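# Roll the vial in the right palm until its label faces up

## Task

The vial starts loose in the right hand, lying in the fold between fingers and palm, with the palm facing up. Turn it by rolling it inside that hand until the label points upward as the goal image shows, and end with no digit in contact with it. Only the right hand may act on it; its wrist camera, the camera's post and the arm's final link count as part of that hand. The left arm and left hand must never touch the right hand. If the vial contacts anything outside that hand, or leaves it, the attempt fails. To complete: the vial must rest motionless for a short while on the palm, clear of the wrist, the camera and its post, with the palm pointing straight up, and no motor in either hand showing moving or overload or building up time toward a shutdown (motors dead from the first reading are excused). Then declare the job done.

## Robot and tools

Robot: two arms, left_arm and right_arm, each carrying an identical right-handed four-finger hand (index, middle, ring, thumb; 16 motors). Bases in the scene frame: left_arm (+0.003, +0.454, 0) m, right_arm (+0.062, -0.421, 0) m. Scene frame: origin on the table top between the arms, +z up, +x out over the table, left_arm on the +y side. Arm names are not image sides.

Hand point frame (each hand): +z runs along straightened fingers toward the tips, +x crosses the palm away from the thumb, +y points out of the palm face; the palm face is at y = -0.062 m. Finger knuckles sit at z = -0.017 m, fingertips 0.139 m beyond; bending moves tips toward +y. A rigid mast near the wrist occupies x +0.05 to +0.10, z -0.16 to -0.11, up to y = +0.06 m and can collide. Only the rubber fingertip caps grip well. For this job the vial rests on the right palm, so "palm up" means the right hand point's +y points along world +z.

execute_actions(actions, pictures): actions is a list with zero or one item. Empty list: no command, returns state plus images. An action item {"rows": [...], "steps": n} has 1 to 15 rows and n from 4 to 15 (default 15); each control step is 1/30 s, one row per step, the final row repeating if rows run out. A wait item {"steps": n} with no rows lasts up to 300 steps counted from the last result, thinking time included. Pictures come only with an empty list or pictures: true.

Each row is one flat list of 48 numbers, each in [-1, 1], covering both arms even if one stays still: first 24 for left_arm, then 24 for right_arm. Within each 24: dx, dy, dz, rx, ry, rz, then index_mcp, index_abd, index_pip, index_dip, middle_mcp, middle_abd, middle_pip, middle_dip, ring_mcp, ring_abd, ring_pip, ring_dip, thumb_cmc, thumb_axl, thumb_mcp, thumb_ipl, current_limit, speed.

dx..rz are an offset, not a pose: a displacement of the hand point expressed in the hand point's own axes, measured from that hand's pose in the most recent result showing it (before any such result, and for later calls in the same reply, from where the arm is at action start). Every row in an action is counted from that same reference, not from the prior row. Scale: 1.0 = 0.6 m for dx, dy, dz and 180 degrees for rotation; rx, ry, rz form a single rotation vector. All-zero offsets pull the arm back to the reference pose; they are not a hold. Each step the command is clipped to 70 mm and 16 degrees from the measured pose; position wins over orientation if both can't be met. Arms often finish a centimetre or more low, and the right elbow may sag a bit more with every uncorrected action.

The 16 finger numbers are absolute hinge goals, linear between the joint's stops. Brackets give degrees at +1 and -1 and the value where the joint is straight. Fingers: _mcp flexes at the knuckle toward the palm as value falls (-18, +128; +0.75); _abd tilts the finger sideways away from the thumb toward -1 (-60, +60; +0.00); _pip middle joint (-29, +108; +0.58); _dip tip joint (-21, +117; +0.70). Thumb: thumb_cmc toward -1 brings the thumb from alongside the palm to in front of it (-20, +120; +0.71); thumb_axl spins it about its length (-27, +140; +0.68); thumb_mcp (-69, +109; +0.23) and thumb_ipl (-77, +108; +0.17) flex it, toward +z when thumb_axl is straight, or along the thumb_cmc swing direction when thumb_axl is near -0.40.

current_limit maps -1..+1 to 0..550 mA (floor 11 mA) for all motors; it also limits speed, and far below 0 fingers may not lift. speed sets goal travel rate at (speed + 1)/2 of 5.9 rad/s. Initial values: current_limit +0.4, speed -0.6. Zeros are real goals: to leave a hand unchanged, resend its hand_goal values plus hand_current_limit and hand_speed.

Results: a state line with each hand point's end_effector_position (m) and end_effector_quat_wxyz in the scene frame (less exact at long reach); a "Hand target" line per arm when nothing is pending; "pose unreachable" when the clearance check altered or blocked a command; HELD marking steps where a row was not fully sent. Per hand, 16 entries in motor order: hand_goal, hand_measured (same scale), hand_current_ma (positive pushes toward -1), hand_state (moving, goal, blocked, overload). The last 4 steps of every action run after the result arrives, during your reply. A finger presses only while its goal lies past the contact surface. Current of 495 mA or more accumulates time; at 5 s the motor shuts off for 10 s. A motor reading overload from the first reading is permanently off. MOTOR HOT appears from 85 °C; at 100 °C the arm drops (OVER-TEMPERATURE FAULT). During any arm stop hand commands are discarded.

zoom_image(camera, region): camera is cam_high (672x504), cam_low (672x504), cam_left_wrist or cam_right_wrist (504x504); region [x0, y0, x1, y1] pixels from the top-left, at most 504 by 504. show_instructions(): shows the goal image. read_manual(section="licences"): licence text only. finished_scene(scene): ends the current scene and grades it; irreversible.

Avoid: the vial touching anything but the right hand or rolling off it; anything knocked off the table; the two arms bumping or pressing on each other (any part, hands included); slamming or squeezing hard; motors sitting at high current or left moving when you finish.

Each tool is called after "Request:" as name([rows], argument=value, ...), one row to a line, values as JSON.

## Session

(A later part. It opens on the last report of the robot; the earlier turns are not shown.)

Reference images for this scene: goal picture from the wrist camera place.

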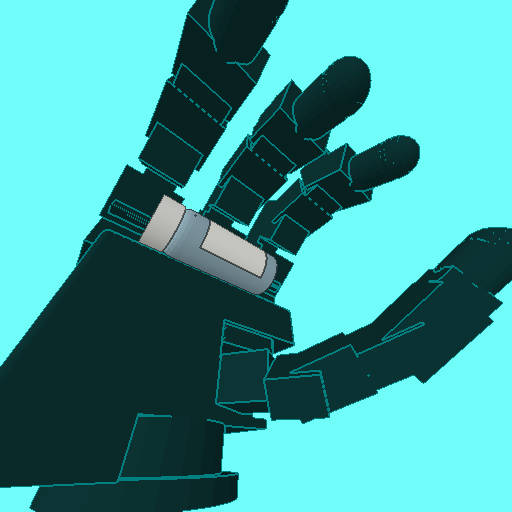

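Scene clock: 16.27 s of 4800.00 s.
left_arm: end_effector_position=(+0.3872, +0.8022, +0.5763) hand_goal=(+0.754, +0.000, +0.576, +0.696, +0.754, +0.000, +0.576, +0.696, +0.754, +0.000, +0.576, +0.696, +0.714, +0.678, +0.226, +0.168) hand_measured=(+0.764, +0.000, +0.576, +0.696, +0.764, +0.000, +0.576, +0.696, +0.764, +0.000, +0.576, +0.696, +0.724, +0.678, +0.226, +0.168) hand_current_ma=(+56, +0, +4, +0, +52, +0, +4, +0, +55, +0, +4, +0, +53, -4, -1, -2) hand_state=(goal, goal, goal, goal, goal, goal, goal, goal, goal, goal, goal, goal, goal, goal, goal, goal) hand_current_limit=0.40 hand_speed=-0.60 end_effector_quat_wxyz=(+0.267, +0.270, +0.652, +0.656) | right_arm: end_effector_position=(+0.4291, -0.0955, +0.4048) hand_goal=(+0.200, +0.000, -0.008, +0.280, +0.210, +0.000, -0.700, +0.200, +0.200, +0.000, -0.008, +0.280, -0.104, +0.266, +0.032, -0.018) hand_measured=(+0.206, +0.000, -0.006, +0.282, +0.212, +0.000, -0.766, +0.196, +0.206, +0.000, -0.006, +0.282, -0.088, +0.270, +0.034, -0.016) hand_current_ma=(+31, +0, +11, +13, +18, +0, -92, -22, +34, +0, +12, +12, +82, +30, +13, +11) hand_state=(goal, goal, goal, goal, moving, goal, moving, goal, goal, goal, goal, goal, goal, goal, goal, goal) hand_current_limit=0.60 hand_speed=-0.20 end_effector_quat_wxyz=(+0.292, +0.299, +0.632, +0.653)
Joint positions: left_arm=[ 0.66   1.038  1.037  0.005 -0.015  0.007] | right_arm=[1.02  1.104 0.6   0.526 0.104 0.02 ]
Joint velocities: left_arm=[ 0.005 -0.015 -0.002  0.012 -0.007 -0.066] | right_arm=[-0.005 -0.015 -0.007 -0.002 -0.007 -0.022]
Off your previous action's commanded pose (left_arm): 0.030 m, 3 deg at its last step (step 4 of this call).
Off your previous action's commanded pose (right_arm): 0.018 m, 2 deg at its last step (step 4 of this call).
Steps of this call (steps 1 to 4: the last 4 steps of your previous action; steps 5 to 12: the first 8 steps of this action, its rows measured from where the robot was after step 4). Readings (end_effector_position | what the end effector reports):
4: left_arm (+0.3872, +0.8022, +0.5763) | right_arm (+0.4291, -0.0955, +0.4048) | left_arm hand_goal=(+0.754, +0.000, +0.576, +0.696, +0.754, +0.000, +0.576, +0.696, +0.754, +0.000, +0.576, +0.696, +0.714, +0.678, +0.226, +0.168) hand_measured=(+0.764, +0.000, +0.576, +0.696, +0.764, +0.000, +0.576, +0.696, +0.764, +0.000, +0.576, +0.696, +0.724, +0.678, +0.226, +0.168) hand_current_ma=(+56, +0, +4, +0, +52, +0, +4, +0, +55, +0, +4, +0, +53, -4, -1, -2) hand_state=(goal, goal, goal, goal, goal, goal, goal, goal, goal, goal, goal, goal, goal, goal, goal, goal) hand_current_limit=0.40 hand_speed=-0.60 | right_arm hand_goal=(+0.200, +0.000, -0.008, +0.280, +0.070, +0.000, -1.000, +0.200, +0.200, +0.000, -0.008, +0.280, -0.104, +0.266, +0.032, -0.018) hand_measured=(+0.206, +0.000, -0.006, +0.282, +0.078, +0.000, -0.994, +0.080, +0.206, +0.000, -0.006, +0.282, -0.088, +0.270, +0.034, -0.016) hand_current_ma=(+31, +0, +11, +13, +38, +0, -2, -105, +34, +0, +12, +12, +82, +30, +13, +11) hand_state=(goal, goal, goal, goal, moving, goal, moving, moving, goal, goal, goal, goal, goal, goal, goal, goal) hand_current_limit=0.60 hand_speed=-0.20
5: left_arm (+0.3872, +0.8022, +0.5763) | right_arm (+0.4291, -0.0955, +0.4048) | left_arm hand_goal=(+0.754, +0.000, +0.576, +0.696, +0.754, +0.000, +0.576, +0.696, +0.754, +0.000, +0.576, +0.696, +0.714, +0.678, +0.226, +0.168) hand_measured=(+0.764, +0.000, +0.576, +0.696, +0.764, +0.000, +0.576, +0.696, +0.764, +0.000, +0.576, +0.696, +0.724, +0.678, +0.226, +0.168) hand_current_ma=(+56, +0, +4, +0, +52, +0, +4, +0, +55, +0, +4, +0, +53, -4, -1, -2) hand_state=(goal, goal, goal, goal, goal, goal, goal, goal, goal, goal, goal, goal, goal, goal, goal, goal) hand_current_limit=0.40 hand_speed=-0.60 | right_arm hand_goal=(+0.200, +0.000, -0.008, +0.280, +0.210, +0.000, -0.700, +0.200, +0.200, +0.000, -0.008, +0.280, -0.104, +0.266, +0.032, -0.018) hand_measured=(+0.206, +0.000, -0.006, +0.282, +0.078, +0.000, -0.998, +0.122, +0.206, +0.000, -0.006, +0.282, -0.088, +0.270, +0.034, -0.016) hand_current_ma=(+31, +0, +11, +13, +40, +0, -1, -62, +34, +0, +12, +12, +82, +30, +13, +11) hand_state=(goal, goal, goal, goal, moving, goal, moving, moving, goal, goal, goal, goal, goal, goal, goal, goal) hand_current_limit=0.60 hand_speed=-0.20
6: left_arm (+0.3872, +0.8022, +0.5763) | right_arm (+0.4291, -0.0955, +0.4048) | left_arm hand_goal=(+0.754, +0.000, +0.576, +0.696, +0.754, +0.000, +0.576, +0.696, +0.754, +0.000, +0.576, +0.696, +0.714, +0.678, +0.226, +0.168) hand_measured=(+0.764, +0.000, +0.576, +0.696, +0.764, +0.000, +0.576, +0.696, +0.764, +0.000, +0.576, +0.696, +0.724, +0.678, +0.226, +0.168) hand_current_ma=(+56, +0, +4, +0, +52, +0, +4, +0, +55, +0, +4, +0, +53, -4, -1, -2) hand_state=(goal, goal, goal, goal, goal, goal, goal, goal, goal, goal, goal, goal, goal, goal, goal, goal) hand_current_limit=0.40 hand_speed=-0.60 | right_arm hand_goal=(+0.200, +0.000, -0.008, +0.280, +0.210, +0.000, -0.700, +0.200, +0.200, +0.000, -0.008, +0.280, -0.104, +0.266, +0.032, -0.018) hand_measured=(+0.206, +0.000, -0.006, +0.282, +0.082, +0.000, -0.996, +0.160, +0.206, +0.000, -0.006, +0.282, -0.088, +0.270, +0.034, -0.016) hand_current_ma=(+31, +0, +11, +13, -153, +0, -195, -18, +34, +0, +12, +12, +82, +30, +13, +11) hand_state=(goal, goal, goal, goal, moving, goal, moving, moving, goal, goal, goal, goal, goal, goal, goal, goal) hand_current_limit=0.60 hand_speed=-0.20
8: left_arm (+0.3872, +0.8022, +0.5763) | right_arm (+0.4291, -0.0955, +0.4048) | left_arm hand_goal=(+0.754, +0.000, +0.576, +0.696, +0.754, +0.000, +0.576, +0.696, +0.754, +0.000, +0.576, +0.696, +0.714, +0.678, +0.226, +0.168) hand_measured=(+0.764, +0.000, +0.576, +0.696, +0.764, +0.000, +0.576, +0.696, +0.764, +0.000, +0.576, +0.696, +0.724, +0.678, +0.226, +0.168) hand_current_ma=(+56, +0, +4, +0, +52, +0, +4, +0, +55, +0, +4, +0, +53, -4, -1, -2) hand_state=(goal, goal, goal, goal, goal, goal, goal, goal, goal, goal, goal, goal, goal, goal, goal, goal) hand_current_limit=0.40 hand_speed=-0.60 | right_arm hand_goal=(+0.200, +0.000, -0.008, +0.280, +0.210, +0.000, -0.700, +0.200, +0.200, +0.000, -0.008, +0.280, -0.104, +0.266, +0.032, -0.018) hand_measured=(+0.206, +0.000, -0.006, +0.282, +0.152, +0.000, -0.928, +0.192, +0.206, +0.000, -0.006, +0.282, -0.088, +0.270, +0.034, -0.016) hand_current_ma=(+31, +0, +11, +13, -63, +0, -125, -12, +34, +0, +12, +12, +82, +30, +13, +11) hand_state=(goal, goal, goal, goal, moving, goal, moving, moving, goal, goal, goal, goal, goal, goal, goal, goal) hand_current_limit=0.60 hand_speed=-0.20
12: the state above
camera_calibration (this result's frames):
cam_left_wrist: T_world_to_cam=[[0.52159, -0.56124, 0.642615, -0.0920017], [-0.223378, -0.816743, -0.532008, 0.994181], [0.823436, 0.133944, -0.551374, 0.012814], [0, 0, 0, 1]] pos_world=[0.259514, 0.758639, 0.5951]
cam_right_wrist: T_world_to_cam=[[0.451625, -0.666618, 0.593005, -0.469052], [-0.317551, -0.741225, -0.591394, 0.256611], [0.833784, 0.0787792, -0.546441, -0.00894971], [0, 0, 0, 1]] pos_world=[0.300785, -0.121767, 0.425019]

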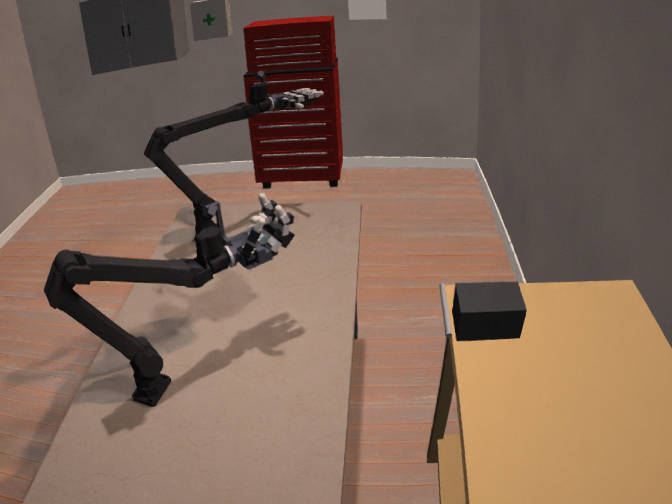

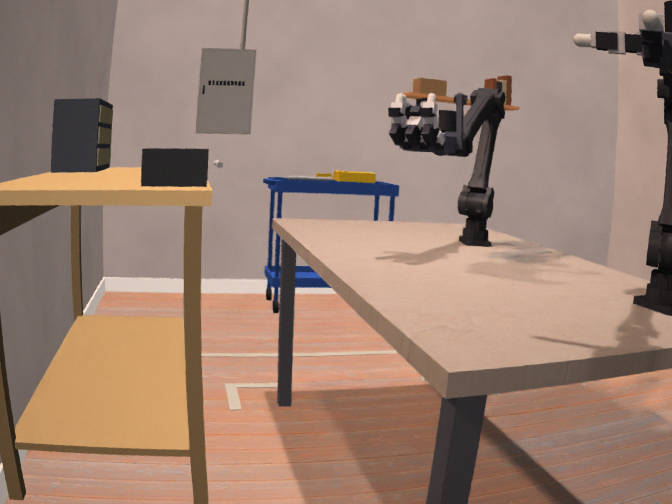

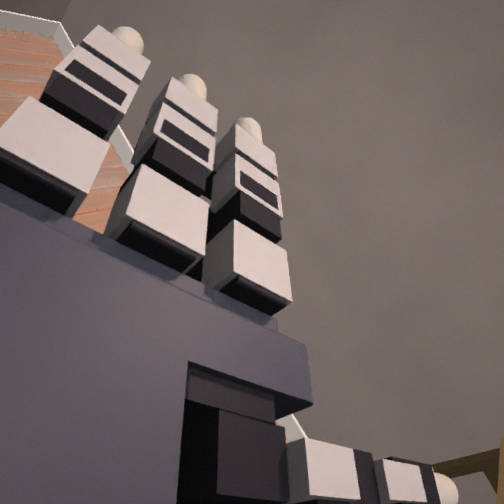

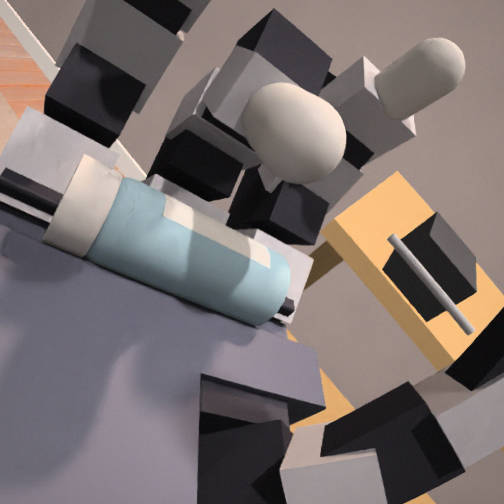

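Request:
execute_actions([
  {"rows": [
[0,0.0478,-0.0121,-0.0166,0,0,0.754,0,0.576,0.696,0.754,0,0.576,0.696,0.754,0,0.576,0.696,0.714,0.678,0.226,0.168,0.4,-0.6,0.001,0.0303,0.003,-0.0107,0.0003,0.001,0.2,0.15,-0.008,0.28,0.36,0.45,-1,0.04,0.2,0,-0.008,0.28,-0.104,0.266,0.032,-0.018,0.6,-0.2],
[0,0.0478,-0.0121,-0.0166,0,0,0.754,0,0.576,0.696,0.754,0,0.576,0.696,0.754,0,0.576,0.696,0.714,0.678,0.226,0.168,0.4,-0.6,0.001,0.0303,0.003,-0.0107,0.0003,0.001,0.2,0.15,-0.008,0.28,0.36,0.45,-1,0.04,0.2,0,-0.008,0.28,-0.104,0.266,0.032,-0.018,0.6,-0.2],
[0,0.0478,-0.0121,-0.0166,0,0,0.754,0,0.576,0.696,0.754,0,0.576,0.696,0.754,0,0.576,0.696,0.714,0.678,0.226,0.168,0.4,-0.6,0.001,0.0303,0.003,-0.0107,0.0003,0.001,0.2,0.15,-0.008,0.28,0.36,0.45,-1,0.04,0.2,0,-0.008,0.28,-0.104,0.266,0.032,-0.018,0.6,-0.2],
[0,0.0478,-0.0121,-0.0166,0,0,0.754,0,0.576,0.696,0.754,0,0.576,0.696,0.754,0,0.576,0.696,0.714,0.678,0.226,0.168,0.4,-0.6,0.001,0.0303,0.003,-0.0107,0.0003,0.001,0.2,0.15,-0.008,0.28,0.36,0.45,-1,0.04,0.2,0,-0.008,0.28,-0.104,0.266,0.032,-0.018,0.6,-0.2],
[0,0.0478,-0.0121,-0.0166,0,0,0.754,0,0.576,0.696,0.754,0,0.576,0.696,0.754,0,0.576,0.696,0.714,0.678,0.226,0.168,0.4,-0.6,0.001,0.0303,0.003,-0.0107,0.0003,0.001,0.2,0.15,-0.008,0.28,0.36,0.45,-1,0.04,0.2,0,-0.008,0.28,-0.104,0.266,0.032,-0.018,0.6,-0.2],
[0,0.0478,-0.0121,-0.0166,0,0,0.754,0,0.576,0.696,0.754,0,0.576,0.696,0.754,0,0.576,0.696,0.714,0.678,0.226,0.168,0.4,-0.6,0.001,0.0303,0.003,-0.0107,0.0003,0.001,0.2,0.15,-0.008,0.28,0.36,0.45,-1,0.04,0.2,0,-0.008,0.28,-0.104,0.266,0.032,-0.018,0.6,-0.2],
[0,0.0478,-0.0121,-0.0166,0,0,0.754,0,0.576,0.696,0.754,0,0.576,0.696,0.754,0,0.576,0.696,0.714,0.678,0.226,0.168,0.4,-0.6,0.001,0.0303,0.003,-0.0107,0.0003,0.001,0.2,0.15,-0.008,0.28,0.36,0.45,-1,0.04,0.2,0,-0.008,0.28,-0.104,0.266,0.032,-0.018,0.6,-0.2],
[0,0.0478,-0.0121,-0.0166,0,0,0.754,0,0.576,0.696,0.754,0,0.576,0.696,0.754,0,0.576,0.696,0.714,0.678,0.226,0.168,0.4,-0.6,0.001,0.0303,0.003,-0.0107,0.0003,0.001,0.2,0.15,-0.008,0.28,0.36,0.45,-1,0.04,0.2,0,-0.008,0.28,-0.104,0.266,0.032,-0.018,0.6,-0.2],
[0,0.0478,-0.0121,-0.0166,0,0,0.754,0,0.576,0.696,0.754,0,0.576,0.696,0.754,0,0.576,0.696,0.714,0.678,0.226,0.168,0.4,-0.6,0.001,0.0303,0.003,-0.0107,0.0003,0.001,0.2,0.15,-0.008,0.28,0.36,0.45,-1,-0.13,0.2,0,-0.008,0.28,-0.104,0.266,0.032,-0.018,0.6,-0.2]
], "steps": 15},
])

Request:
execute_actions([
  {"steps": 5},
], pictures=true)

Request:
zoom_image(camera="cam_right_wrist", region=[30, 120, 330, 350])

Scene clock: 17.77 s of 4800.00 s.
left_arm: end_effector_position=(+0.3872, +0.8022, +0.5763) hand_goal=(+0.754, +0.000, +0.576, +0.696, +0.754, +0.000, +0.576, +0.696, +0.754, +0.000, +0.576, +0.696, +0.714, +0.678, +0.226, +0.168) hand_measured=(+0.764, +0.000, +0.576, +0.696, +0.764, +0.000, +0.576, +0.696, +0.764, +0.000, +0.576, +0.696, +0.724, +0.678, +0.226, +0.168) hand_current_ma=(+56, +0, +4, +0, +52, +0, +4, +0, +55, +0, +4, +0, +53, -4, -1, -2) hand_state=(goal, goal, goal, goal, goal, goal, goal, goal, goal, goal, goal, goal, goal, goal, goal, goal) hand_current_limit=0.40 hand_speed=-0.60 end_effector_quat_wxyz=(+0.267, +0.270, +0.652, +0.656) | right_arm: end_effector_position=(+0.4291, -0.0955, +0.4048) hand_goal=(+0.200, +0.150, -0.008, +0.280, +0.360, +0.450, -1.000, -0.130, +0.200, +0.000, -0.008, +0.280, -0.104, +0.266, +0.032, -0.018) hand_measured=(+0.206, +0.148, -0.006, +0.282, +0.364, +0.426, -0.998, +0.000, +0.206, +0.000, -0.006, +0.282, -0.088, +0.270, +0.034, -0.016) hand_current_ma=(+31, -13, +11, +13, +20, +28, -1, +33, +34, +0, +12, +12, +82, +30, +13, +11) hand_state=(goal, goal, goal, goal, goal, moving, moving, moving, goal, goal, goal, goal, goal, goal, goal, goal) hand_current_limit=0.60 hand_speed=-0.20 end_effector_quat_wxyz=(+0.292, +0.299, +0.632, +0.653)
Joint positions: left_arm=[ 0.66   1.038  1.037  0.005 -0.015  0.007] | right_arm=[1.02  1.104 0.6   0.526 0.104 0.02 ]
Joint velocities: left_arm=[ 0.005 -0.005 -0.002 -0.007 -0.037 -0.007] | right_arm=[-0.015 -0.005 -0.012  0.022 -0.022 -0.095]
Off your previous action's commanded pose (left_arm): 0.030 m, 3 deg at its last step (step 4 of this call).
Off your previous action's commanded pose (right_arm): 0.018 m, 2 deg at its last step (step 4 of this call).
Steps of this call (steps 1 to 4: the last 4 steps of your previous action; steps 5 to 34: nothing new was sent; steps 35 to 45: the first 11 steps of this action). Readings (end_effector_position | what the end effector reports):
35: left_arm (+0.3872, +0.8022, +0.5763) | right_arm (+0.4291, -0.0955, +0.4048) | left_arm hand_goal=(+0.754, +0.000, +0.576, +0.696, +0.754, +0.000, +0.576, +0.696, +0.754, +0.000, +0.576, +0.696, +0.714, +0.678, +0.226, +0.168) hand_measured=(+0.764, +0.000, +0.576, +0.696, +0.764, +0.000, +0.576, +0.696, +0.764, +0.000, +0.576, +0.696, +0.724, +0.678, +0.226, +0.168) hand_current_ma=(+56, +0, +4, +0, +52, +0, +4, +0, +55, +0, +4, +0, +53, -4, -1, -2) hand_state=(goal, goal, goal, goal, goal, goal, goal, goal, goal, goal, goal, goal, goal, goal, goal, goal) hand_current_limit=0.40 hand_speed=-0.60 | right_arm hand_goal=(+0.200, +0.150, -0.008, +0.280, +0.360, +0.450, -1.000, +0.040, +0.200, +0.000, -0.008, +0.280, -0.104, +0.266, +0.032, -0.018) hand_measured=(+0.206, +0.000, -0.006, +0.282, +0.214, +0.000, -0.706, +0.196, +0.206, +0.000, -0.006, +0.282, -0.088, +0.270, +0.034, -0.016) hand_current_ma=(+31, +0, +11, +13, +18, +0, -34, -21, +34, +0, +12, +12, +82, +30, +13, +11) hand_state=(goal, moving, goal, goal, moving, moving, moving, moving, goal, goal, goal, goal, goal, goal, goal, goal) hand_current_limit=0.60 hand_speed=-0.20
36: left_arm (+0.3872, +0.8022, +0.5763) | right_arm (+0.4291, -0.0955, +0.4048) | left_arm hand_goal=(+0.754, +0.000, +0.576, +0.696, +0.754, +0.000, +0.576, +0.696, +0.754, +0.000, +0.576, +0.696, +0.714, +0.678, +0.226, +0.168) hand_measured=(+0.764, +0.000, +0.576, +0.696, +0.764, +0.000, +0.576, +0.696, +0.764, +0.000, +0.576, +0.696, +0.724, +0.678, +0.226, +0.168) hand_current_ma=(+56, +0, +4, +0, +52, +0, +4, +0, +55, +0, +4, +0, +53, -4, -1, -2) hand_state=(goal, goal, goal, goal, goal, goal, goal, goal, goal, goal, goal, goal, goal, goal, goal, goal) hand_current_limit=0.40 hand_speed=-0.60 | right_arm hand_goal=(+0.200, +0.150, -0.008, +0.280, +0.360, +0.450, -1.000, +0.040, +0.200, +0.000, -0.008, +0.280, -0.104, +0.266, +0.032, -0.018) hand_measured=(+0.206, +0.004, -0.006, +0.282, +0.218, +0.006, -0.710, +0.192, +0.206, +0.000, -0.006, +0.282, -0.088, +0.270, +0.034, -0.016) hand_current_ma=(+31, -186, +11, +13, -148, -167, +145, +163, +34, +0, +12, +12, +82, +30, +13, +11) hand_state=(goal, moving, goal, goal, moving, moving, moving, moving, goal, goal, goal, goal, goal, goal, goal, goal) hand_current_limit=0.60 hand_speed=-0.20
38: left_arm (+0.3872, +0.8022, +0.5763) | right_arm (+0.4291, -0.0955, +0.4048) | left_arm hand_goal=(+0.754, +0.000, +0.576, +0.696, +0.754, +0.000, +0.576, +0.696, +0.754, +0.000, +0.576, +0.696, +0.714, +0.678, +0.226, +0.168) hand_measured=(+0.764, +0.000, +0.576, +0.696, +0.764, +0.000, +0.576, +0.696, +0.764, +0.000, +0.576, +0.696, +0.724, +0.678, +0.226, +0.168) hand_current_ma=(+56, +0, +4, +0, +52, +0, +4, +0, +55, +0, +4, +0, +53, -4, -1, -2) hand_state=(goal, goal, goal, goal, goal, goal, goal, goal, goal, goal, goal, goal, goal, goal, goal, goal) hand_current_limit=0.40 hand_speed=-0.60 | right_arm hand_goal=(+0.200, +0.150, -0.008, +0.280, +0.360, +0.450, -1.000, +0.040, +0.200, +0.000, -0.008, +0.280, -0.104, +0.266, +0.032, -0.018) hand_measured=(+0.206, +0.086, -0.006, +0.282, +0.290, +0.090, -0.784, +0.120, +0.206, +0.000, -0.006, +0.282, -0.088, +0.270, +0.034, -0.016) hand_current_ma=(+31, -72, +11, +13, -74, -104, +85, +98, +34, +0, +12, +12, +82, +30, +13, +11) hand_state=(goal, moving, goal, goal, moving, moving, moving, moving, goal, goal, goal, goal, goal, goal, goal, goal) hand_current_limit=0.60 hand_speed=-0.20
42: left_arm (+0.3872, +0.8022, +0.5763) | right_arm (+0.4291, -0.0955, +0.4048) | left_arm hand_goal=(+0.754, +0.000, +0.576, +0.696, +0.754, +0.000, +0.576, +0.696, +0.754, +0.000, +0.576, +0.696, +0.714, +0.678, +0.226, +0.168) hand_measured=(+0.764, +0.000, +0.576, +0.696, +0.764, +0.000, +0.576, +0.696, +0.764, +0.000, +0.576, +0.696, +0.724, +0.678, +0.226, +0.168) hand_current_ma=(+56, +0, +4, +0, +52, +0, +4, +0, +55, +0, +4, +0, +53, -4, -1, -2) hand_state=(goal, goal, goal, goal, goal, goal, goal, goal, goal, goal, goal, goal, goal, goal, goal, goal) hand_current_limit=0.40 hand_speed=-0.60 | right_arm hand_goal=(+0.200, +0.150, -0.008, +0.280, +0.360, +0.450, -1.000, +0.040, +0.200, +0.000, -0.008, +0.280, -0.104, +0.266, +0.032, -0.018) hand_measured=(+0.206, +0.146, -0.006, +0.282, +0.364, +0.286, -0.958, +0.044, +0.206, +0.000, -0.006, +0.282, -0.088, +0.270, +0.034, -0.016) hand_current_ma=(+31, -11, +11, +13, +22, -79, +7, +8, +34, +0, +12, +12, +82, +30, +13, +11) hand_state=(goal, moving, goal, goal, moving, moving, moving, moving, goal, goal, goal, goal, goal, goal, goal, goal) hand_current_limit=0.60 hand_speed=-0.20
45: the state above

Scene clock: 17.93 s of 4800.00 s.
left_arm: end_effector_position=(+0.3872, +0.8022, +0.5763) hand_goal=(+0.754, +0.000, +0.576, +0.696, +0.754, +0.000, +0.576, +0.696, +0.754, +0.000, +0.576, +0.696, +0.714, +0.678, +0.226, +0.168) hand_measured=(+0.764, +0.000, +0.576, +0.696, +0.764, +0.000, +0.576, +0.696, +0.764, +0.000, +0.576, +0.696, +0.724, +0.678, +0.226, +0.168) hand_current_ma=(+56, +0, +4, +0, +52, +0, +4, +0, +55, +0, +4, +0, +53, -4, -1, -2) hand_state=(goal, goal, goal, goal, goal, goal, goal, goal, goal, goal, goal, goal, goal, goal, goal, goal) hand_current_limit=0.40 hand_speed=-0.60 end_effector_quat_wxyz=(+0.267, +0.270, +0.652, +0.656) | right_arm: end_effector_position=(+0.4291, -0.0955, +0.4048) hand_goal=(+0.200, +0.150, -0.008, +0.280, +0.360, +0.450, -1.000, -0.130, +0.200, +0.000, -0.008, +0.280, -0.104, +0.266, +0.032, -0.018) hand_measured=(+0.206, +0.148, -0.006, +0.282, +0.364, +0.450, -0.992, -0.104, +0.206, +0.000, -0.006, +0.282, -0.088, +0.270, +0.034, -0.016) hand_current_ma=(+31, -13, +11, +13, +26, +3, +47, +127, +34, +0, +12, +12, +82, +30, +13, +11) hand_state=(goal, goal, goal, goal, goal, goal, moving, moving, goal, goal, goal, goal, goal, goal, goal, goal) hand_current_limit=0.60 hand_speed=-0.20 end_effector_quat_wxyz=(+0.292, +0.299, +0.632, +0.653)
Joint positions: left_arm=[ 0.66   1.038  1.037  0.005 -0.015  0.007] | right_arm=[1.02  1.104 0.6   0.526 0.104 0.02 ]
Joint velocities: left_arm=[ 0.005 -0.005  0.002 -0.017 -0.051  0.037] | right_arm=[ 0.005 -0.005  0.007  0.017  0.022 -0.007]
Hand target (left_arm): +0.381, +0.796, +0.604; +0.273, +0.263, +0.635, +0.673
Hand target (right_arm): +0.430, -0.095, +0.423; +0.295, +0.295, +0.620, +0.664
Off the commanded pose (left_arm): 0.030 m, 3 deg.
Off the commanded pose (right_arm): 0.018 m, 2 deg.
Kept back: nothing.
Steps of this call (steps 1 to 4: the last 4 steps of your previous action; step 5: nothing new was sent). Readings (end_effector_position | what the end effector reports):
1: left_arm (+0.3872, +0.8022, +0.5763) | right_arm (+0.4291, -0.0955, +0.4048) | left_arm hand_goal=(+0.754, +0.000, +0.576, +0.696, +0.754, +0.000, +0.576, +0.696, +0.754, +0.000, +0.576, +0.696, +0.714, +0.678, +0.226, +0.168) hand_measured=(+0.764, +0.000, +0.576, +0.696, +0.764, +0.000, +0.576, +0.696, +0.764, +0.000, +0.576, +0.696, +0.724, +0.678, +0.226, +0.168) hand_current_ma=(+56, +0, +4, +0, +52, +0, +4, +0, +55, +0, +4, +0, +53, -4, -1, -2) hand_state=(goal, goal, goal, goal, goal, goal, goal, goal, goal, goal, goal, goal, goal, goal, goal, goal) hand_current_limit=0.40 hand_speed=-0.60 | right_arm hand_goal=(+0.200, +0.150, -0.008, +0.280, +0.360, +0.450, -1.000, -0.130, +0.200, +0.000, -0.008, +0.280, -0.104, +0.266, +0.032, -0.018) hand_measured=(+0.206, +0.148, -0.006, +0.282, +0.364, +0.440, -1.000, -0.036, +0.206, +0.000, -0.006, +0.282, -0.088, +0.270, +0.034, -0.016) hand_current_ma=(+31, -13, +11, +13, +20, +2, +2, +110, +34, +0, +12, +12, +82, +30, +13, +11) hand_state=(goal, goal, goal, goal, goal, moving, moving, moving, goal, goal, goal, goal, goal, goal, goal, goal) hand_current_limit=0.60 hand_speed=-0.20
2: left_arm (+0.3872, +0.8022, +0.5763) | right_arm (+0.4291, -0.0955, +0.4048) | left_arm hand_goal=(+0.754, +0.000, +0.576, +0.696, +0.754, +0.000, +0.576, +0.696, +0.754, +0.000, +0.576, +0.696, +0.714, +0.678, +0.226, +0.168) hand_measured=(+0.764, +0.000, +0.576, +0.696, +0.764, +0.000, +0.576, +0.696, +0.764, +0.000, +0.576, +0.696, +0.724, +0.678, +0.226, +0.168) hand_current_ma=(+56, +0, +4, +0, +52, +0, +4, +0, +55, +0, +4, +0, +53, -4, -1, -2) hand_state=(goal, goal, goal, goal, goal, goal, goal, goal, goal, goal, goal, goal, goal, goal, goal, goal) hand_current_limit=0.40 hand_speed=-0.60 | right_arm hand_goal=(+0.200, +0.150, -0.008, +0.280, +0.360, +0.450, -1.000, -0.130, +0.200, +0.000, -0.008, +0.280, -0.104, +0.266, +0.032, -0.018) hand_measured=(+0.206, +0.148, -0.006, +0.282, +0.364, +0.446, -1.000, -0.080, +0.206, +0.000, -0.006, +0.282, -0.088, +0.270, +0.034, -0.016) hand_current_ma=(+31, -13, +11, +13, +20, -9, +2, +20, +34, +0, +12, +12, +82, +30, +13, +11) hand_state=(goal, goal, goal, goal, goal, moving, goal, moving, goal, goal, goal, goal, goal, goal, goal, goal) hand_current_limit=0.60 hand_speed=-0.20
4: left_arm (+0.3872, +0.8022, +0.5763) | right_arm (+0.4291, -0.0955, +0.4048) | left_arm hand_goal=(+0.754, +0.000, +0.576, +0.696, +0.754, +0.000, +0.576, +0.696, +0.754, +0.000, +0.576, +0.696, +0.714, +0.678, +0.226, +0.168) hand_measured=(+0.764, +0.000, +0.576, +0.696, +0.764, +0.000, +0.576, +0.696, +0.764, +0.000, +0.576, +0.696, +0.724, +0.678, +0.226, +0.168) hand_current_ma=(+56, +0, +4, +0, +52, +0, +4, +0, +55, +0, +4, +0, +53, -4, -1, -2) hand_state=(goal, goal, goal, goal, goal, goal, goal, goal, goal, goal, goal, goal, goal, goal, goal, goal) hand_current_limit=0.40 hand_speed=-0.60 | right_arm hand_goal=(+0.200, +0.150, -0.008, +0.280, +0.360, +0.450, -1.000, -0.130, +0.200, +0.000, -0.008, +0.280, -0.104, +0.266, +0.032, -0.018) hand_measured=(+0.206, +0.148, -0.006, +0.282, +0.364, +0.450, -0.992, -0.104, +0.206, +0.000, -0.006, +0.282, -0.088, +0.270, +0.034, -0.016) hand_current_ma=(+31, -13, +11, +13, +27, +5, +50, +122, +34, +0, +12, +12, +82, +30, +13, +11) hand_state=(goal, goal, goal, goal, goal, moving, moving, moving, goal, goal, goal, goal, goal, goal, goal, goal) hand_current_limit=0.60 hand_speed=-0.20
5: the state above
camera_calibration (this result's frames):
cam_left_wrist: T_world_to_cam=[[0.52159, -0.56124, 0.642615, -0.0920017], [-0.223378, -0.816743, -0.532008, 0.994181], [0.823436, 0.133944, -0.551374, 0.012814], [0, 0, 0, 1]] pos_world=[0.259514, 0.758639, 0.5951]
cam_right_wrist: T_world_to_cam=[[0.451625, -0.666618, 0.593005, -0.469052], [-0.317551, -0.741225, -0.591394, 0.256611], [0.833784, 0.0787792, -0.546441, -0.00894971], [0, 0, 0, 1]] pos_world=[0.300785, -0.121767, 0.425019]

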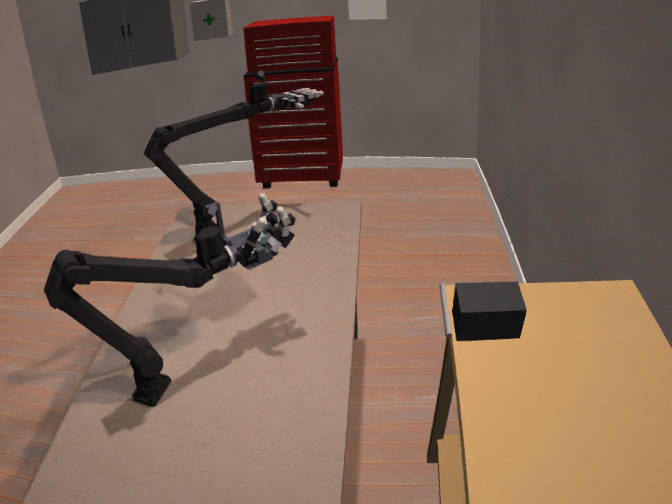

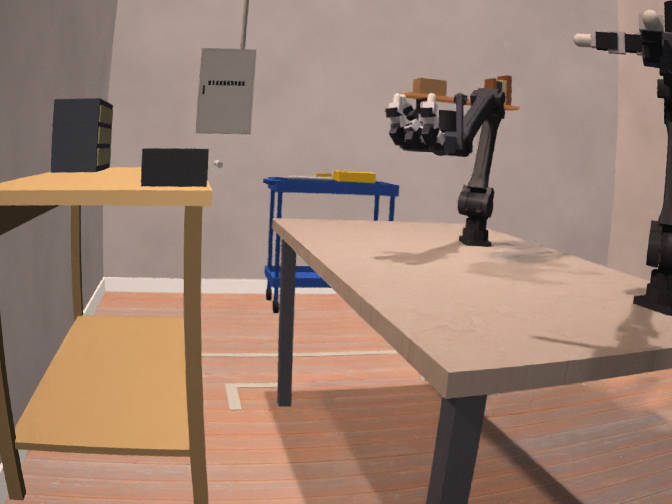

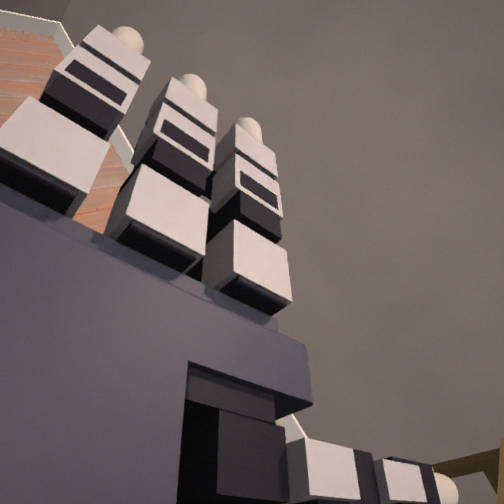

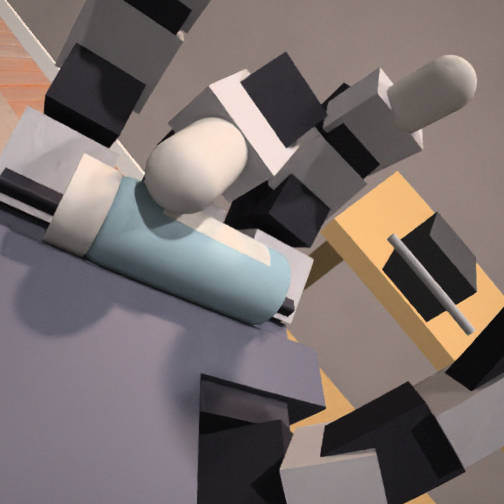

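Region (30, 120, 330, 350) of cam_right_wrist's 504x504 image, scaled by 1.680, with more detail than that image has; it fills the top 386 rows of this view, and the rest is white.

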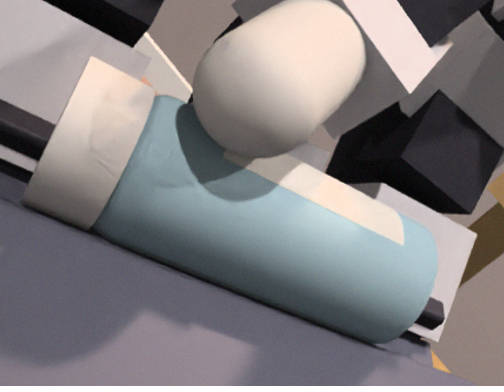

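Request:
execute_actions([
  {"rows": [
[0,0.0478,-0.0121,-0.0166,0,0,0.754,0,0.576,0.696,0.754,0,0.576,0.696,0.754,0,0.576,0.696,0.714,0.678,0.226,0.168,0.4,-0.6,0.001,0.0303,0.003,-0.0107,0.0003,0.001,0.2,0.15,-0.008,0.28,0.339,0.45,-1,-0.128,0.2,0,-0.008,0.28,-0.104,0.266,0.032,-0.018,0.6,-0.2],
[0,0.0478,-0.0121,-0.0166,0,0,0.754,0,0.576,0.696,0.754,0,0.576,0.696,0.754,0,0.576,0.696,0.714,0.678,0.226,0.168,0.4,-0.6,0.001,0.0303,0.003,-0.0107,0.0003,0.001,0.2,0.15,-0.008,0.28,0.316,0.45,-1,-0.125,0.2,0,-0.008,0.28,-0.104,0.266,0.032,-0.018,0.6,-0.2],
[0,0.0478,-0.0121,-0.0166,0,0,0.754,0,0.576,0.696,0.754,0,0.576,0.696,0.754,0,0.576,0.696,0.714,0.678,0.226,0.168,0.4,-0.6,0.001,0.0303,0.003,-0.0107,0.0003,0.001,0.2,0.15,-0.008,0.28,0.293,0.45,-1,-0.118,0.2,0,-0.008,0.28,-0.104,0.266,0.032,-0.018,0.6,-0.2],
[0,0.0478,-0.0121,-0.0166,0,0,0.754,0,0.576,0.696,0.754,0,0.576,0.696,0.754,0,0.576,0.696,0.714,0.678,0.226,0.168,0.4,-0.6,0.001,0.0303,0.003,-0.0107,0.0003,0.001,0.2,0.15,-0.008,0.28,0.27,0.45,-1,-0.111,0.2,0,-0.008,0.28,-0.104,0.266,0.032,-0.018,0.6,-0.2],
[0,0.0478,-0.0121,-0.0166,0,0,0.754,0,0.576,0.696,0.754,0,0.576,0.696,0.754,0,0.576,0.696,0.714,0.678,0.226,0.168,0.4,-0.6,0.001,0.0303,0.003,-0.0107,0.0003,0.001,0.2,0.15,-0.008,0.28,0.247,0.45,-1,-0.104,0.2,0,-0.008,0.28,-0.104,0.266,0.032,-0.018,0.6,-0.2],
[0,0.0478,-0.0121,-0.0166,0,0,0.754,0,0.576,0.696,0.754,0,0.576,0.696,0.754,0,0.576,0.696,0.714,0.678,0.226,0.168,0.4,-0.6,0.001,0.0303,0.003,-0.0107,0.0003,0.001,0.2,0.15,-0.008,0.28,0.224,0.45,-1,-0.097,0.2,0,-0.008,0.28,-0.104,0.266,0.032,-0.018,0.6,-0.2],
[0,0.0478,-0.0121,-0.0166,0,0,0.754,0,0.576,0.696,0.754,0,0.576,0.696,0.754,0,0.576,0.696,0.714,0.678,0.226,0.168,0.4,-0.6,0.001,0.0303,0.003,-0.0107,0.0003,0.001,0.2,0.15,-0.008,0.28,0.201,0.45,-1,-0.09,0.2,0,-0.008,0.28,-0.104,0.266,0.032,-0.018,0.6,-0.2],
[0,0.0478,-0.0121,-0.0166,0,0,0.754,0,0.576,0.696,0.754,0,0.576,0.696,0.754,0,0.576,0.696,0.714,0.678,0.226,0.168,0.4,-0.6,0.001,0.0303,0.003,-0.0107,0.0003,0.001,0.2,0.15,-0.008,0.28,0.178,0.45,-1,-0.083,0.2,0,-0.008,0.28,-0.104,0.266,0.032,-0.018,0.6,-0.2],
[0,0.0478,-0.0121,-0.0166,0,0,0.754,0,0.576,0.696,0.754,0,0.576,0.696,0.754,0,0.576,0.696,0.714,0.678,0.226,0.168,0.4,-0.6,0.001,0.0303,0.003,-0.0107,0.0003,0.001,0.2,0.15,-0.008,0.28,0.178,0.45,-1,-0.078,0.2,0,-0.008,0.28,-0.104,0.266,0.032,-0.018,0.6,-0.2],
[0,0.0478,-0.0121,-0.0166,0,0,0.754,0,0.576,0.696,0.754,0,0.576,0.696,0.754,0,0.576,0.696,0.714,0.678,0.226,0.168,0.4,-0.6,0.001,0.0303,0.003,-0.0107,0.0003,0.001,0.2,0.15,-0.008,0.28,0.178,0.45,-1,-0.074,0.2,0,-0.008,0.28,-0.104,0.266,0.032,-0.018,0.6,-0.2],
[0,0.0478,-0.0121,-0.0166,0,0,0.754,0,0.576,0.696,0.754,0,0.576,0.696,0.754,0,0.576,0.696,0.714,0.678,0.226,0.168,0.4,-0.6,0.001,0.0303,0.003,-0.0107,0.0003,0.001,0.2,0.15,-0.008,0.28,0.195,0.45,-1,0.03,0.2,0,-0.008,0.28,-0.104,0.266,0.032,-0.018,0.6,-0.2],
[0,0.0478,-0.0121,-0.0166,0,0,0.754,0,0.576,0.696,0.754,0,0.576,0.696,0.754,0,0.576,0.696,0.714,0.678,0.226,0.168,0.4,-0.6,0.001,0.0303,0.003,-0.0107,0.0003,0.001,0.2,0.15,-0.008,0.28,0.205,0.45,-1,0.03,0.2,0,-0.008,0.28,-0.104,0.266,0.032,-0.018,0.6,-0.2],
[0,0.0478,-0.0121,-0.0166,0,0,0.754,0,0.576,0.696,0.754,0,0.576,0.696,0.754,0,0.576,0.696,0.714,0.678,0.226,0.168,0.4,-0.6,0.001,0.0303,0.003,-0.0107,0.0003,0.001,0.2,0.15,-0.008,0.28,0.205,0.45,-1,0.03,0.2,0,-0.008,0.28,-0.104,0.266,0.032,-0.018,0.6,-0.2],
[0,0.0478,-0.0121,-0.0166,0,0,0.754,0,0.576,0.696,0.754,0,0.576,0.696,0.754,0,0.576,0.696,0.714,0.678,0.226,0.168,0.4,-0.6,0.001,0.0303,0.003,-0.0107,0.0003,0.001,0.2,0.15,-0.008,0.28,0.36,0.45,-1,0.03,0.2,0,-0.008,0.28,-0.104,0.266,0.032,-0.018,0.6,-0.2]
], "steps": 15},
])

Request:
execute_actions([
  {"steps": 8},
], pictures=true)

Request:
zoom_image(camera="cam_right_wrist", region=[30, 120, 330, 350])

Scene clock: 19.37 s of 4800.00 s.
left_arm: end_effector_position=(+0.3872, +0.8022, +0.5763) hand_goal=(+0.754, +0.000, +0.576, +0.696, +0.754, +0.000, +0.576, +0.696, +0.754, +0.000, +0.576, +0.696, +0.714, +0.678, +0.226, +0.168) hand_measured=(+0.764, +0.000, +0.576, +0.696, +0.764, +0.000, +0.576, +0.696, +0.764, +0.000, +0.576, +0.696, +0.724, +0.678, +0.226, +0.168) hand_current_ma=(+56, +0, +4, +0, +52, +0, +4, +0, +55, +0, +4, +0, +53, -4, -1, -2) hand_state=(goal, goal, goal, goal, goal, goal, goal, goal, goal, goal, goal, goal, goal, goal, goal, goal) hand_current_limit=0.40 hand_speed=-0.60 end_effector_quat_wxyz=(+0.267, +0.270, +0.652, +0.656) | right_arm: end_effector_position=(+0.4291, -0.0955, +0.4048) hand_goal=(+0.200, +0.150, -0.008, +0.280, +0.196, +0.450, -1.000, +0.030, +0.200, +0.000, -0.008, +0.280, -0.104, +0.266, +0.032, -0.018) hand_measured=(+0.206, +0.148, -0.006, +0.282, +0.224, +0.456, -0.980, -0.072, +0.206, +0.000, -0.006, +0.282, -0.088, +0.270, +0.034, -0.016) hand_current_ma=(+31, -13, +11, +13, +178, +29, +105, +36, +34, +0, +12, +12, +82, +30, +13, +11) hand_state=(goal, goal, goal, goal, moving, goal, blocked, moving, goal, goal, goal, goal, goal, goal, goal, goal) hand_current_limit=0.60 hand_speed=-0.20 end_effector_quat_wxyz=(+0.292, +0.299, +0.632, +0.653)
Joint positions: left_arm=[ 0.66   1.038  1.037  0.005 -0.015  0.007] | right_arm=[1.02  1.104 0.6   0.526 0.104 0.02 ]
Joint velocities: left_arm=[-0.005  0.005  0.022  0.007 -0.095 -0.007] | right_arm=[-0.015  0.005  0.007 -0.007 -0.022 -0.066]
Steps of this call (steps 1 to 32: nothing new was sent; steps 33 to 43: the first 11 steps of this action). Readings (end_effector_position | what the end effector reports):
33: left_arm (+0.3872, +0.8022, +0.5763) | right_arm (+0.4291, -0.0955, +0.4048) | left_arm hand_goal=(+0.754, +0.000, +0.576, +0.696, +0.754, +0.000, +0.576, +0.696, +0.754, +0.000, +0.576, +0.696, +0.714, +0.678, +0.226, +0.168) hand_measured=(+0.764, +0.000, +0.576, +0.696, +0.764, +0.000, +0.576, +0.696, +0.764, +0.000, +0.576, +0.696, +0.724, +0.678, +0.226, +0.168) hand_current_ma=(+56, +0, +4, +0, +52, +0, +4, +0, +55, +0, +4, +0, +53, -4, -1, -2) hand_state=(goal, goal, goal, goal, goal, goal, goal, goal, goal, goal, goal, goal, goal, goal, goal, goal) hand_current_limit=0.40 hand_speed=-0.60 | right_arm hand_goal=(+0.200, +0.150, -0.008, +0.280, +0.340, +0.450, -1.000, -0.128, +0.200, +0.000, -0.008, +0.280, -0.104, +0.266, +0.032, -0.018) hand_measured=(+0.206, +0.148, -0.006, +0.282, +0.364, +0.450, -0.992, -0.106, +0.206, +0.000, -0.006, +0.282, -0.088, +0.270, +0.034, -0.016) hand_current_ma=(+31, -13, +11, +13, +26, +3, +46, +127, +34, +0, +12, +12, +82, +30, +13, +11) hand_state=(goal, goal, goal, goal, moving, goal, goal, moving, goal, goal, goal, goal, goal, goal, goal, goal) hand_current_limit=0.60 hand_speed=-0.20
34: left_arm (+0.3872, +0.8022, +0.5763) | right_arm (+0.4291, -0.0955, +0.4048) | left_arm hand_goal=(+0.754, +0.000, +0.576, +0.696, +0.754, +0.000, +0.576, +0.696, +0.754, +0.000, +0.576, +0.696, +0.714, +0.678, +0.226, +0.168) hand_measured=(+0.764, +0.000, +0.576, +0.696, +0.764, +0.000, +0.576, +0.696, +0.764, +0.000, +0.576, +0.696, +0.724, +0.678, +0.226, +0.168) hand_current_ma=(+56, +0, +4, +0, +52, +0, +4, +0, +55, +0, +4, +0, +53, -4, -1, -2) hand_state=(goal, goal, goal, goal, goal, goal, goal, goal, goal, goal, goal, goal, goal, goal, goal, goal) hand_current_limit=0.40 hand_speed=-0.60 | right_arm hand_goal=(+0.200, +0.150, -0.008, +0.280, +0.316, +0.450, -1.000, -0.124, +0.200, +0.000, -0.008, +0.280, -0.104, +0.266, +0.032, -0.018) hand_measured=(+0.206, +0.148, -0.006, +0.282, +0.364, +0.450, -0.992, -0.106, +0.206, +0.000, -0.006, +0.282, -0.088, +0.270, +0.034, -0.016) hand_current_ma=(+31, -13, +11, +13, +122, +3, +46, +116, +34, +0, +12, +12, +82, +30, +13, +11) hand_state=(goal, goal, goal, goal, moving, goal, goal, moving, goal, goal, goal, goal, goal, goal, goal, goal) hand_current_limit=0.60 hand_speed=-0.20
36: left_arm (+0.3872, +0.8022, +0.5763) | right_arm (+0.4291, -0.0955, +0.4048) | left_arm hand_goal=(+0.754, +0.000, +0.576, +0.696, +0.754, +0.000, +0.576, +0.696, +0.754, +0.000, +0.576, +0.696, +0.714, +0.678, +0.226, +0.168) hand_measured=(+0.764, +0.000, +0.576, +0.696, +0.764, +0.000, +0.576, +0.696, +0.764, +0.000, +0.576, +0.696, +0.724, +0.678, +0.226, +0.168) hand_current_ma=(+56, +0, +4, +0, +52, +0, +4, +0, +55, +0, +4, +0, +53, -4, -1, -2) hand_state=(goal, goal, goal, goal, goal, goal, goal, goal, goal, goal, goal, goal, goal, goal, goal, goal) hand_current_limit=0.40 hand_speed=-0.60 | right_arm hand_goal=(+0.200, +0.150, -0.008, +0.280, +0.270, +0.450, -1.000, -0.110, +0.200, +0.000, -0.008, +0.280, -0.104, +0.266, +0.032, -0.018) hand_measured=(+0.206, +0.148, -0.006, +0.282, +0.344, +0.452, -0.988, -0.106, +0.206, +0.000, -0.006, +0.282, -0.088, +0.270, +0.034, -0.016) hand_current_ma=(+31, -13, +11, +13, +224, +27, +83, +63, +34, +0, +12, +12, +82, +30, +13, +11) hand_state=(goal, goal, goal, goal, moving, moving, moving, moving, goal, goal, goal, goal, goal, goal, goal, goal) hand_current_limit=0.60 hand_speed=-0.20
40: left_arm (+0.3872, +0.8022, +0.5763) | right_arm (+0.4291, -0.0955, +0.4048) | left_arm hand_goal=(+0.754, +0.000, +0.576, +0.696, +0.754, +0.000, +0.576, +0.696, +0.754, +0.000, +0.576, +0.696, +0.714, +0.678, +0.226, +0.168) hand_measured=(+0.764, +0.000, +0.576, +0.696, +0.764, +0.000, +0.576, +0.696, +0.764, +0.000, +0.576, +0.696, +0.724, +0.678, +0.226, +0.168) hand_current_ma=(+56, +0, +4, +0, +52, +0, +4, +0, +55, +0, +4, +0, +53, -4, -1, -2) hand_state=(goal, goal, goal, goal, goal, goal, goal, goal, goal, goal, goal, goal, goal, goal, goal, goal) hand_current_limit=0.40 hand_speed=-0.60 | right_arm hand_goal=(+0.200, +0.150, -0.008, +0.280, +0.178, +0.450, -1.000, -0.082, +0.200, +0.000, -0.008, +0.280, -0.104, +0.266, +0.032, -0.018) hand_measured=(+0.206, +0.148, -0.006, +0.282, +0.280, +0.456, -0.980, -0.092, +0.206, +0.000, -0.006, +0.282, -0.088, +0.270, +0.034, -0.016) hand_current_ma=(+31, -13, +11, +13, +273, +29, +102, +33, +34, +0, +12, +12, +82, +30, +13, +11) hand_state=(goal, goal, goal, goal, moving, goal, moving, moving, goal, goal, goal, goal, goal, goal, goal, goal) hand_current_limit=0.60 hand_speed=-0.20
43: the state above

Scene clock: 19.63 s of 4800.00 s.
left_arm: end_effector_position=(+0.3872, +0.8022, +0.5763) hand_goal=(+0.754, +0.000, +0.576, +0.696, +0.754, +0.000, +0.576, +0.696, +0.754, +0.000, +0.576, +0.696, +0.714, +0.678, +0.226, +0.168) hand_measured=(+0.764, +0.000, +0.576, +0.696, +0.764, +0.000, +0.576, +0.696, +0.764, +0.000, +0.576, +0.696, +0.724, +0.678, +0.226, +0.168) hand_current_ma=(+56, +0, +4, +0, +52, +0, +4, +0, +55, +0, +4, +0, +53, -4, -1, -2) hand_state=(goal, goal, goal, goal, goal, goal, goal, goal, goal, goal, goal, goal, goal, goal, goal, goal) hand_current_limit=0.40 hand_speed=-0.60 end_effector_quat_wxyz=(+0.267, +0.270, +0.652, +0.656) | right_arm: end_effector_position=(+0.4291, -0.0955, +0.4048) hand_goal=(+0.200, +0.150, -0.008, +0.280, +0.360, +0.450, -1.000, +0.030, +0.200, +0.000, -0.008, +0.280, -0.104, +0.266, +0.032, -0.018) hand_measured=(+0.206, +0.148, -0.006, +0.282, +0.354, +0.454, -1.000, +0.026, +0.206, +0.000, -0.006, +0.282, -0.088, +0.270, +0.034, -0.016) hand_current_ma=(+31, -13, +11, +13, +51, +16, +3, -22, +34, +0, +12, +12, +82, +30, +13, +11) hand_state=(goal, goal, goal, goal, moving, goal, goal, goal, goal, goal, goal, goal, goal, goal, goal, goal) hand_current_limit=0.60 hand_speed=-0.20 end_effector_quat_wxyz=(+0.292, +0.299, +0.632, +0.653)
Joint positions: left_arm=[ 0.66   1.038  1.037  0.005 -0.015  0.007] | right_arm=[1.02  1.104 0.6   0.526 0.104 0.02 ]
Joint velocities: left_arm=[-0.005 -0.015  0.017  0.022  0.007 -0.007] | right_arm=[ 0.005  0.005 -0.002  0.012  0.022  0.066]
Hand target (left_arm): +0.381, +0.796, +0.604; +0.273, +0.263, +0.635, +0.673
Hand target (right_arm): +0.430, -0.095, +0.423; +0.295, +0.295, +0.620, +0.664
Off the commanded pose (left_arm): 0.030 m, 3 deg.
Off the commanded pose (right_arm): 0.018 m, 2 deg.
Kept back: nothing.
Steps of this call (steps 1 to 4: the last 4 steps of your previous action; steps 5 to 8: nothing new was sent). Readings (end_effector_position | what the end effector reports):
1: left_arm (+0.3872, +0.8022, +0.5763) | right_arm (+0.4291, -0.0955, +0.4048) | left_arm hand_goal=(+0.754, +0.000, +0.576, +0.696, +0.754, +0.000, +0.576, +0.696, +0.754, +0.000, +0.576, +0.696, +0.714, +0.678, +0.226, +0.168) hand_measured=(+0.764, +0.000, +0.576, +0.696, +0.764, +0.000, +0.576, +0.696, +0.764, +0.000, +0.576, +0.696, +0.724, +0.678, +0.226, +0.168) hand_current_ma=(+56, +0, +4, +0, +52, +0, +4, +0, +55, +0, +4, +0, +53, -4, -1, -2) hand_state=(goal, goal, goal, goal, goal, goal, goal, goal, goal, goal, goal, goal, goal, goal, goal, goal) hand_current_limit=0.40 hand_speed=-0.60 | right_arm hand_goal=(+0.200, +0.150, -0.008, +0.280, +0.206, +0.450, -1.000, +0.030, +0.200, +0.000, -0.008, +0.280, -0.104, +0.266, +0.032, -0.018) hand_measured=(+0.206, +0.148, -0.006, +0.282, +0.218, +0.456, -0.980, -0.064, +0.206, +0.000, -0.006, +0.282, -0.088, +0.270, +0.034, -0.016) hand_current_ma=(+31, -13, +11, +13, +104, +29, +101, -135, +34, +0, +12, +12, +82, +30, +13, +11) hand_state=(goal, goal, goal, goal, moving, goal, blocked, moving, goal, goal, goal, goal, goal, goal, goal, goal) hand_current_limit=0.60 hand_speed=-0.20
2: left_arm (+0.3872, +0.8022, +0.5763) | right_arm (+0.4291, -0.0955, +0.4048) | left_arm hand_goal=(+0.754, +0.000, +0.576, +0.696, +0.754, +0.000, +0.576, +0.696, +0.754, +0.000, +0.576, +0.696, +0.714, +0.678, +0.226, +0.168) hand_measured=(+0.764, +0.000, +0.576, +0.696, +0.764, +0.000, +0.576, +0.696, +0.764, +0.000, +0.576, +0.696, +0.724, +0.678, +0.226, +0.168) hand_current_ma=(+56, +0, +4, +0, +52, +0, +4, +0, +55, +0, +4, +0, +53, -4, -1, -2) hand_state=(goal, goal, goal, goal, goal, goal, goal, goal, goal, goal, goal, goal, goal, goal, goal, goal) hand_current_limit=0.40 hand_speed=-0.60 | right_arm hand_goal=(+0.200, +0.150, -0.008, +0.280, +0.206, +0.450, -1.000, +0.030, +0.200, +0.000, -0.008, +0.280, -0.104, +0.266, +0.032, -0.018) hand_measured=(+0.206, +0.148, -0.006, +0.282, +0.216, +0.456, -0.988, -0.028, +0.206, +0.000, -0.006, +0.282, -0.088, +0.270, +0.034, -0.016) hand_current_ma=(+31, -13, +11, +13, +52, +18, +5, -61, +34, +0, +12, +12, +82, +30, +13, +11) hand_state=(goal, goal, goal, goal, moving, moving, moving, moving, goal, goal, goal, goal, goal, goal, goal, goal) hand_current_limit=0.60 hand_speed=-0.20
4: left_arm (+0.3872, +0.8022, +0.5763) | right_arm (+0.4291, -0.0955, +0.4048) | left_arm hand_goal=(+0.754, +0.000, +0.576, +0.696, +0.754, +0.000, +0.576, +0.696, +0.754, +0.000, +0.576, +0.696, +0.714, +0.678, +0.226, +0.168) hand_measured=(+0.764, +0.000, +0.576, +0.696, +0.764, +0.000, +0.576, +0.696, +0.764, +0.000, +0.576, +0.696, +0.724, +0.678, +0.226, +0.168) hand_current_ma=(+56, +0, +4, +0, +52, +0, +4, +0, +55, +0, +4, +0, +53, -4, -1, -2) hand_state=(goal, goal, goal, goal, goal, goal, goal, goal, goal, goal, goal, goal, goal, goal, goal, goal) hand_current_limit=0.40 hand_speed=-0.60 | right_arm hand_goal=(+0.200, +0.150, -0.008, +0.280, +0.360, +0.450, -1.000, +0.030, +0.200, +0.000, -0.008, +0.280, -0.104, +0.266, +0.032, -0.018) hand_measured=(+0.206, +0.148, -0.006, +0.282, +0.220, +0.454, -0.998, +0.020, +0.206, +0.000, -0.006, +0.282, -0.088, +0.270, +0.034, -0.016) hand_current_ma=(+31, -13, +11, +13, -136, +17, -1, -3, +34, +0, +12, +12, +82, +30, +13, +11) hand_state=(goal, goal, goal, goal, moving, goal, moving, moving, goal, goal, goal, goal, goal, goal, goal, goal) hand_current_limit=0.60 hand_speed=-0.20
8: the state above
camera_calibration (this result's frames):
cam_left_wrist: T_world_to_cam=[[0.52159, -0.56124, 0.642615, -0.0920017], [-0.223378, -0.816743, -0.532008, 0.994181], [0.823436, 0.133944, -0.551374, 0.012814], [0, 0, 0, 1]] pos_world=[0.259514, 0.758639, 0.5951]
cam_right_wrist: T_world_to_cam=[[0.451625, -0.666618, 0.593005, -0.469052], [-0.317551, -0.741225, -0.591394, 0.256611], [0.833784, 0.0787792, -0.546441, -0.00894971], [0, 0, 0, 1]] pos_world=[0.300785, -0.121767, 0.425019]

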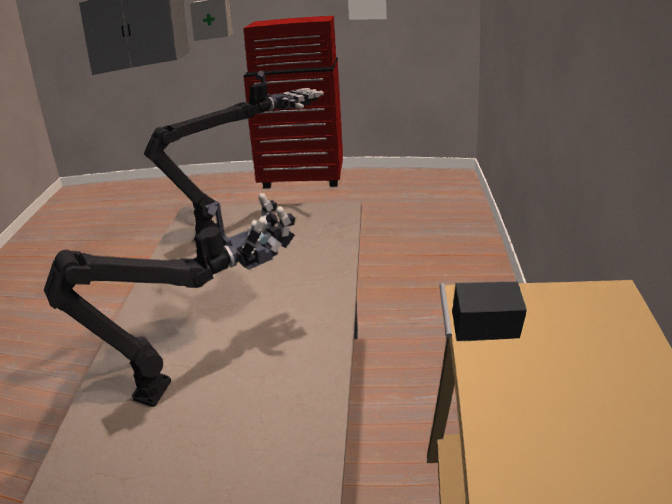

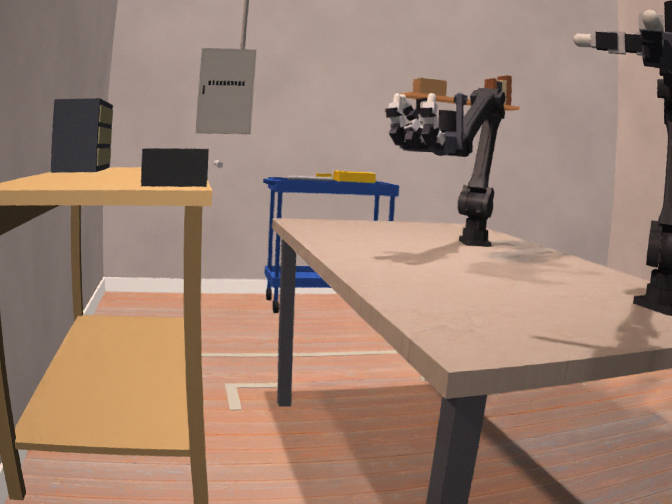

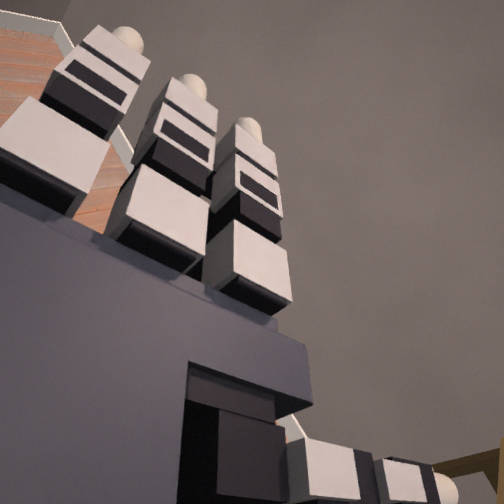

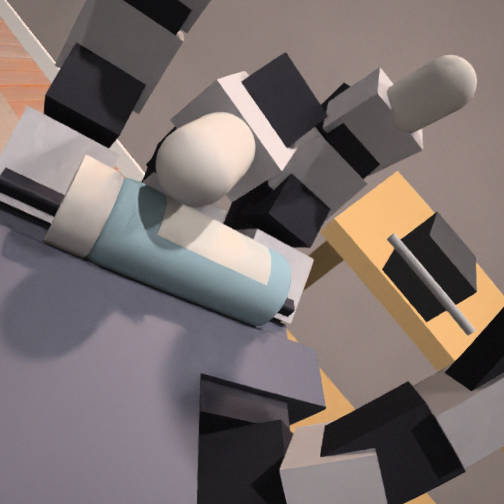

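Region (30, 120, 330, 350) of cam_right_wrist's 504x504 image, scaled by 1.680, with more detail than that image has; it fills the top 386 rows of this view, and the rest is white.

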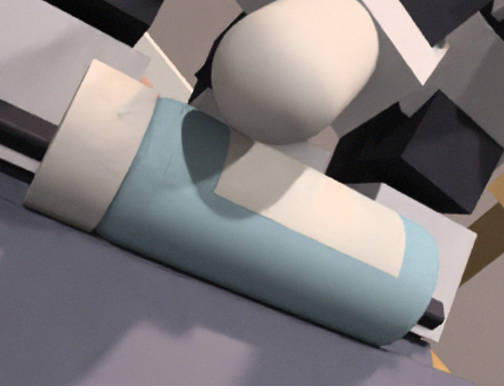

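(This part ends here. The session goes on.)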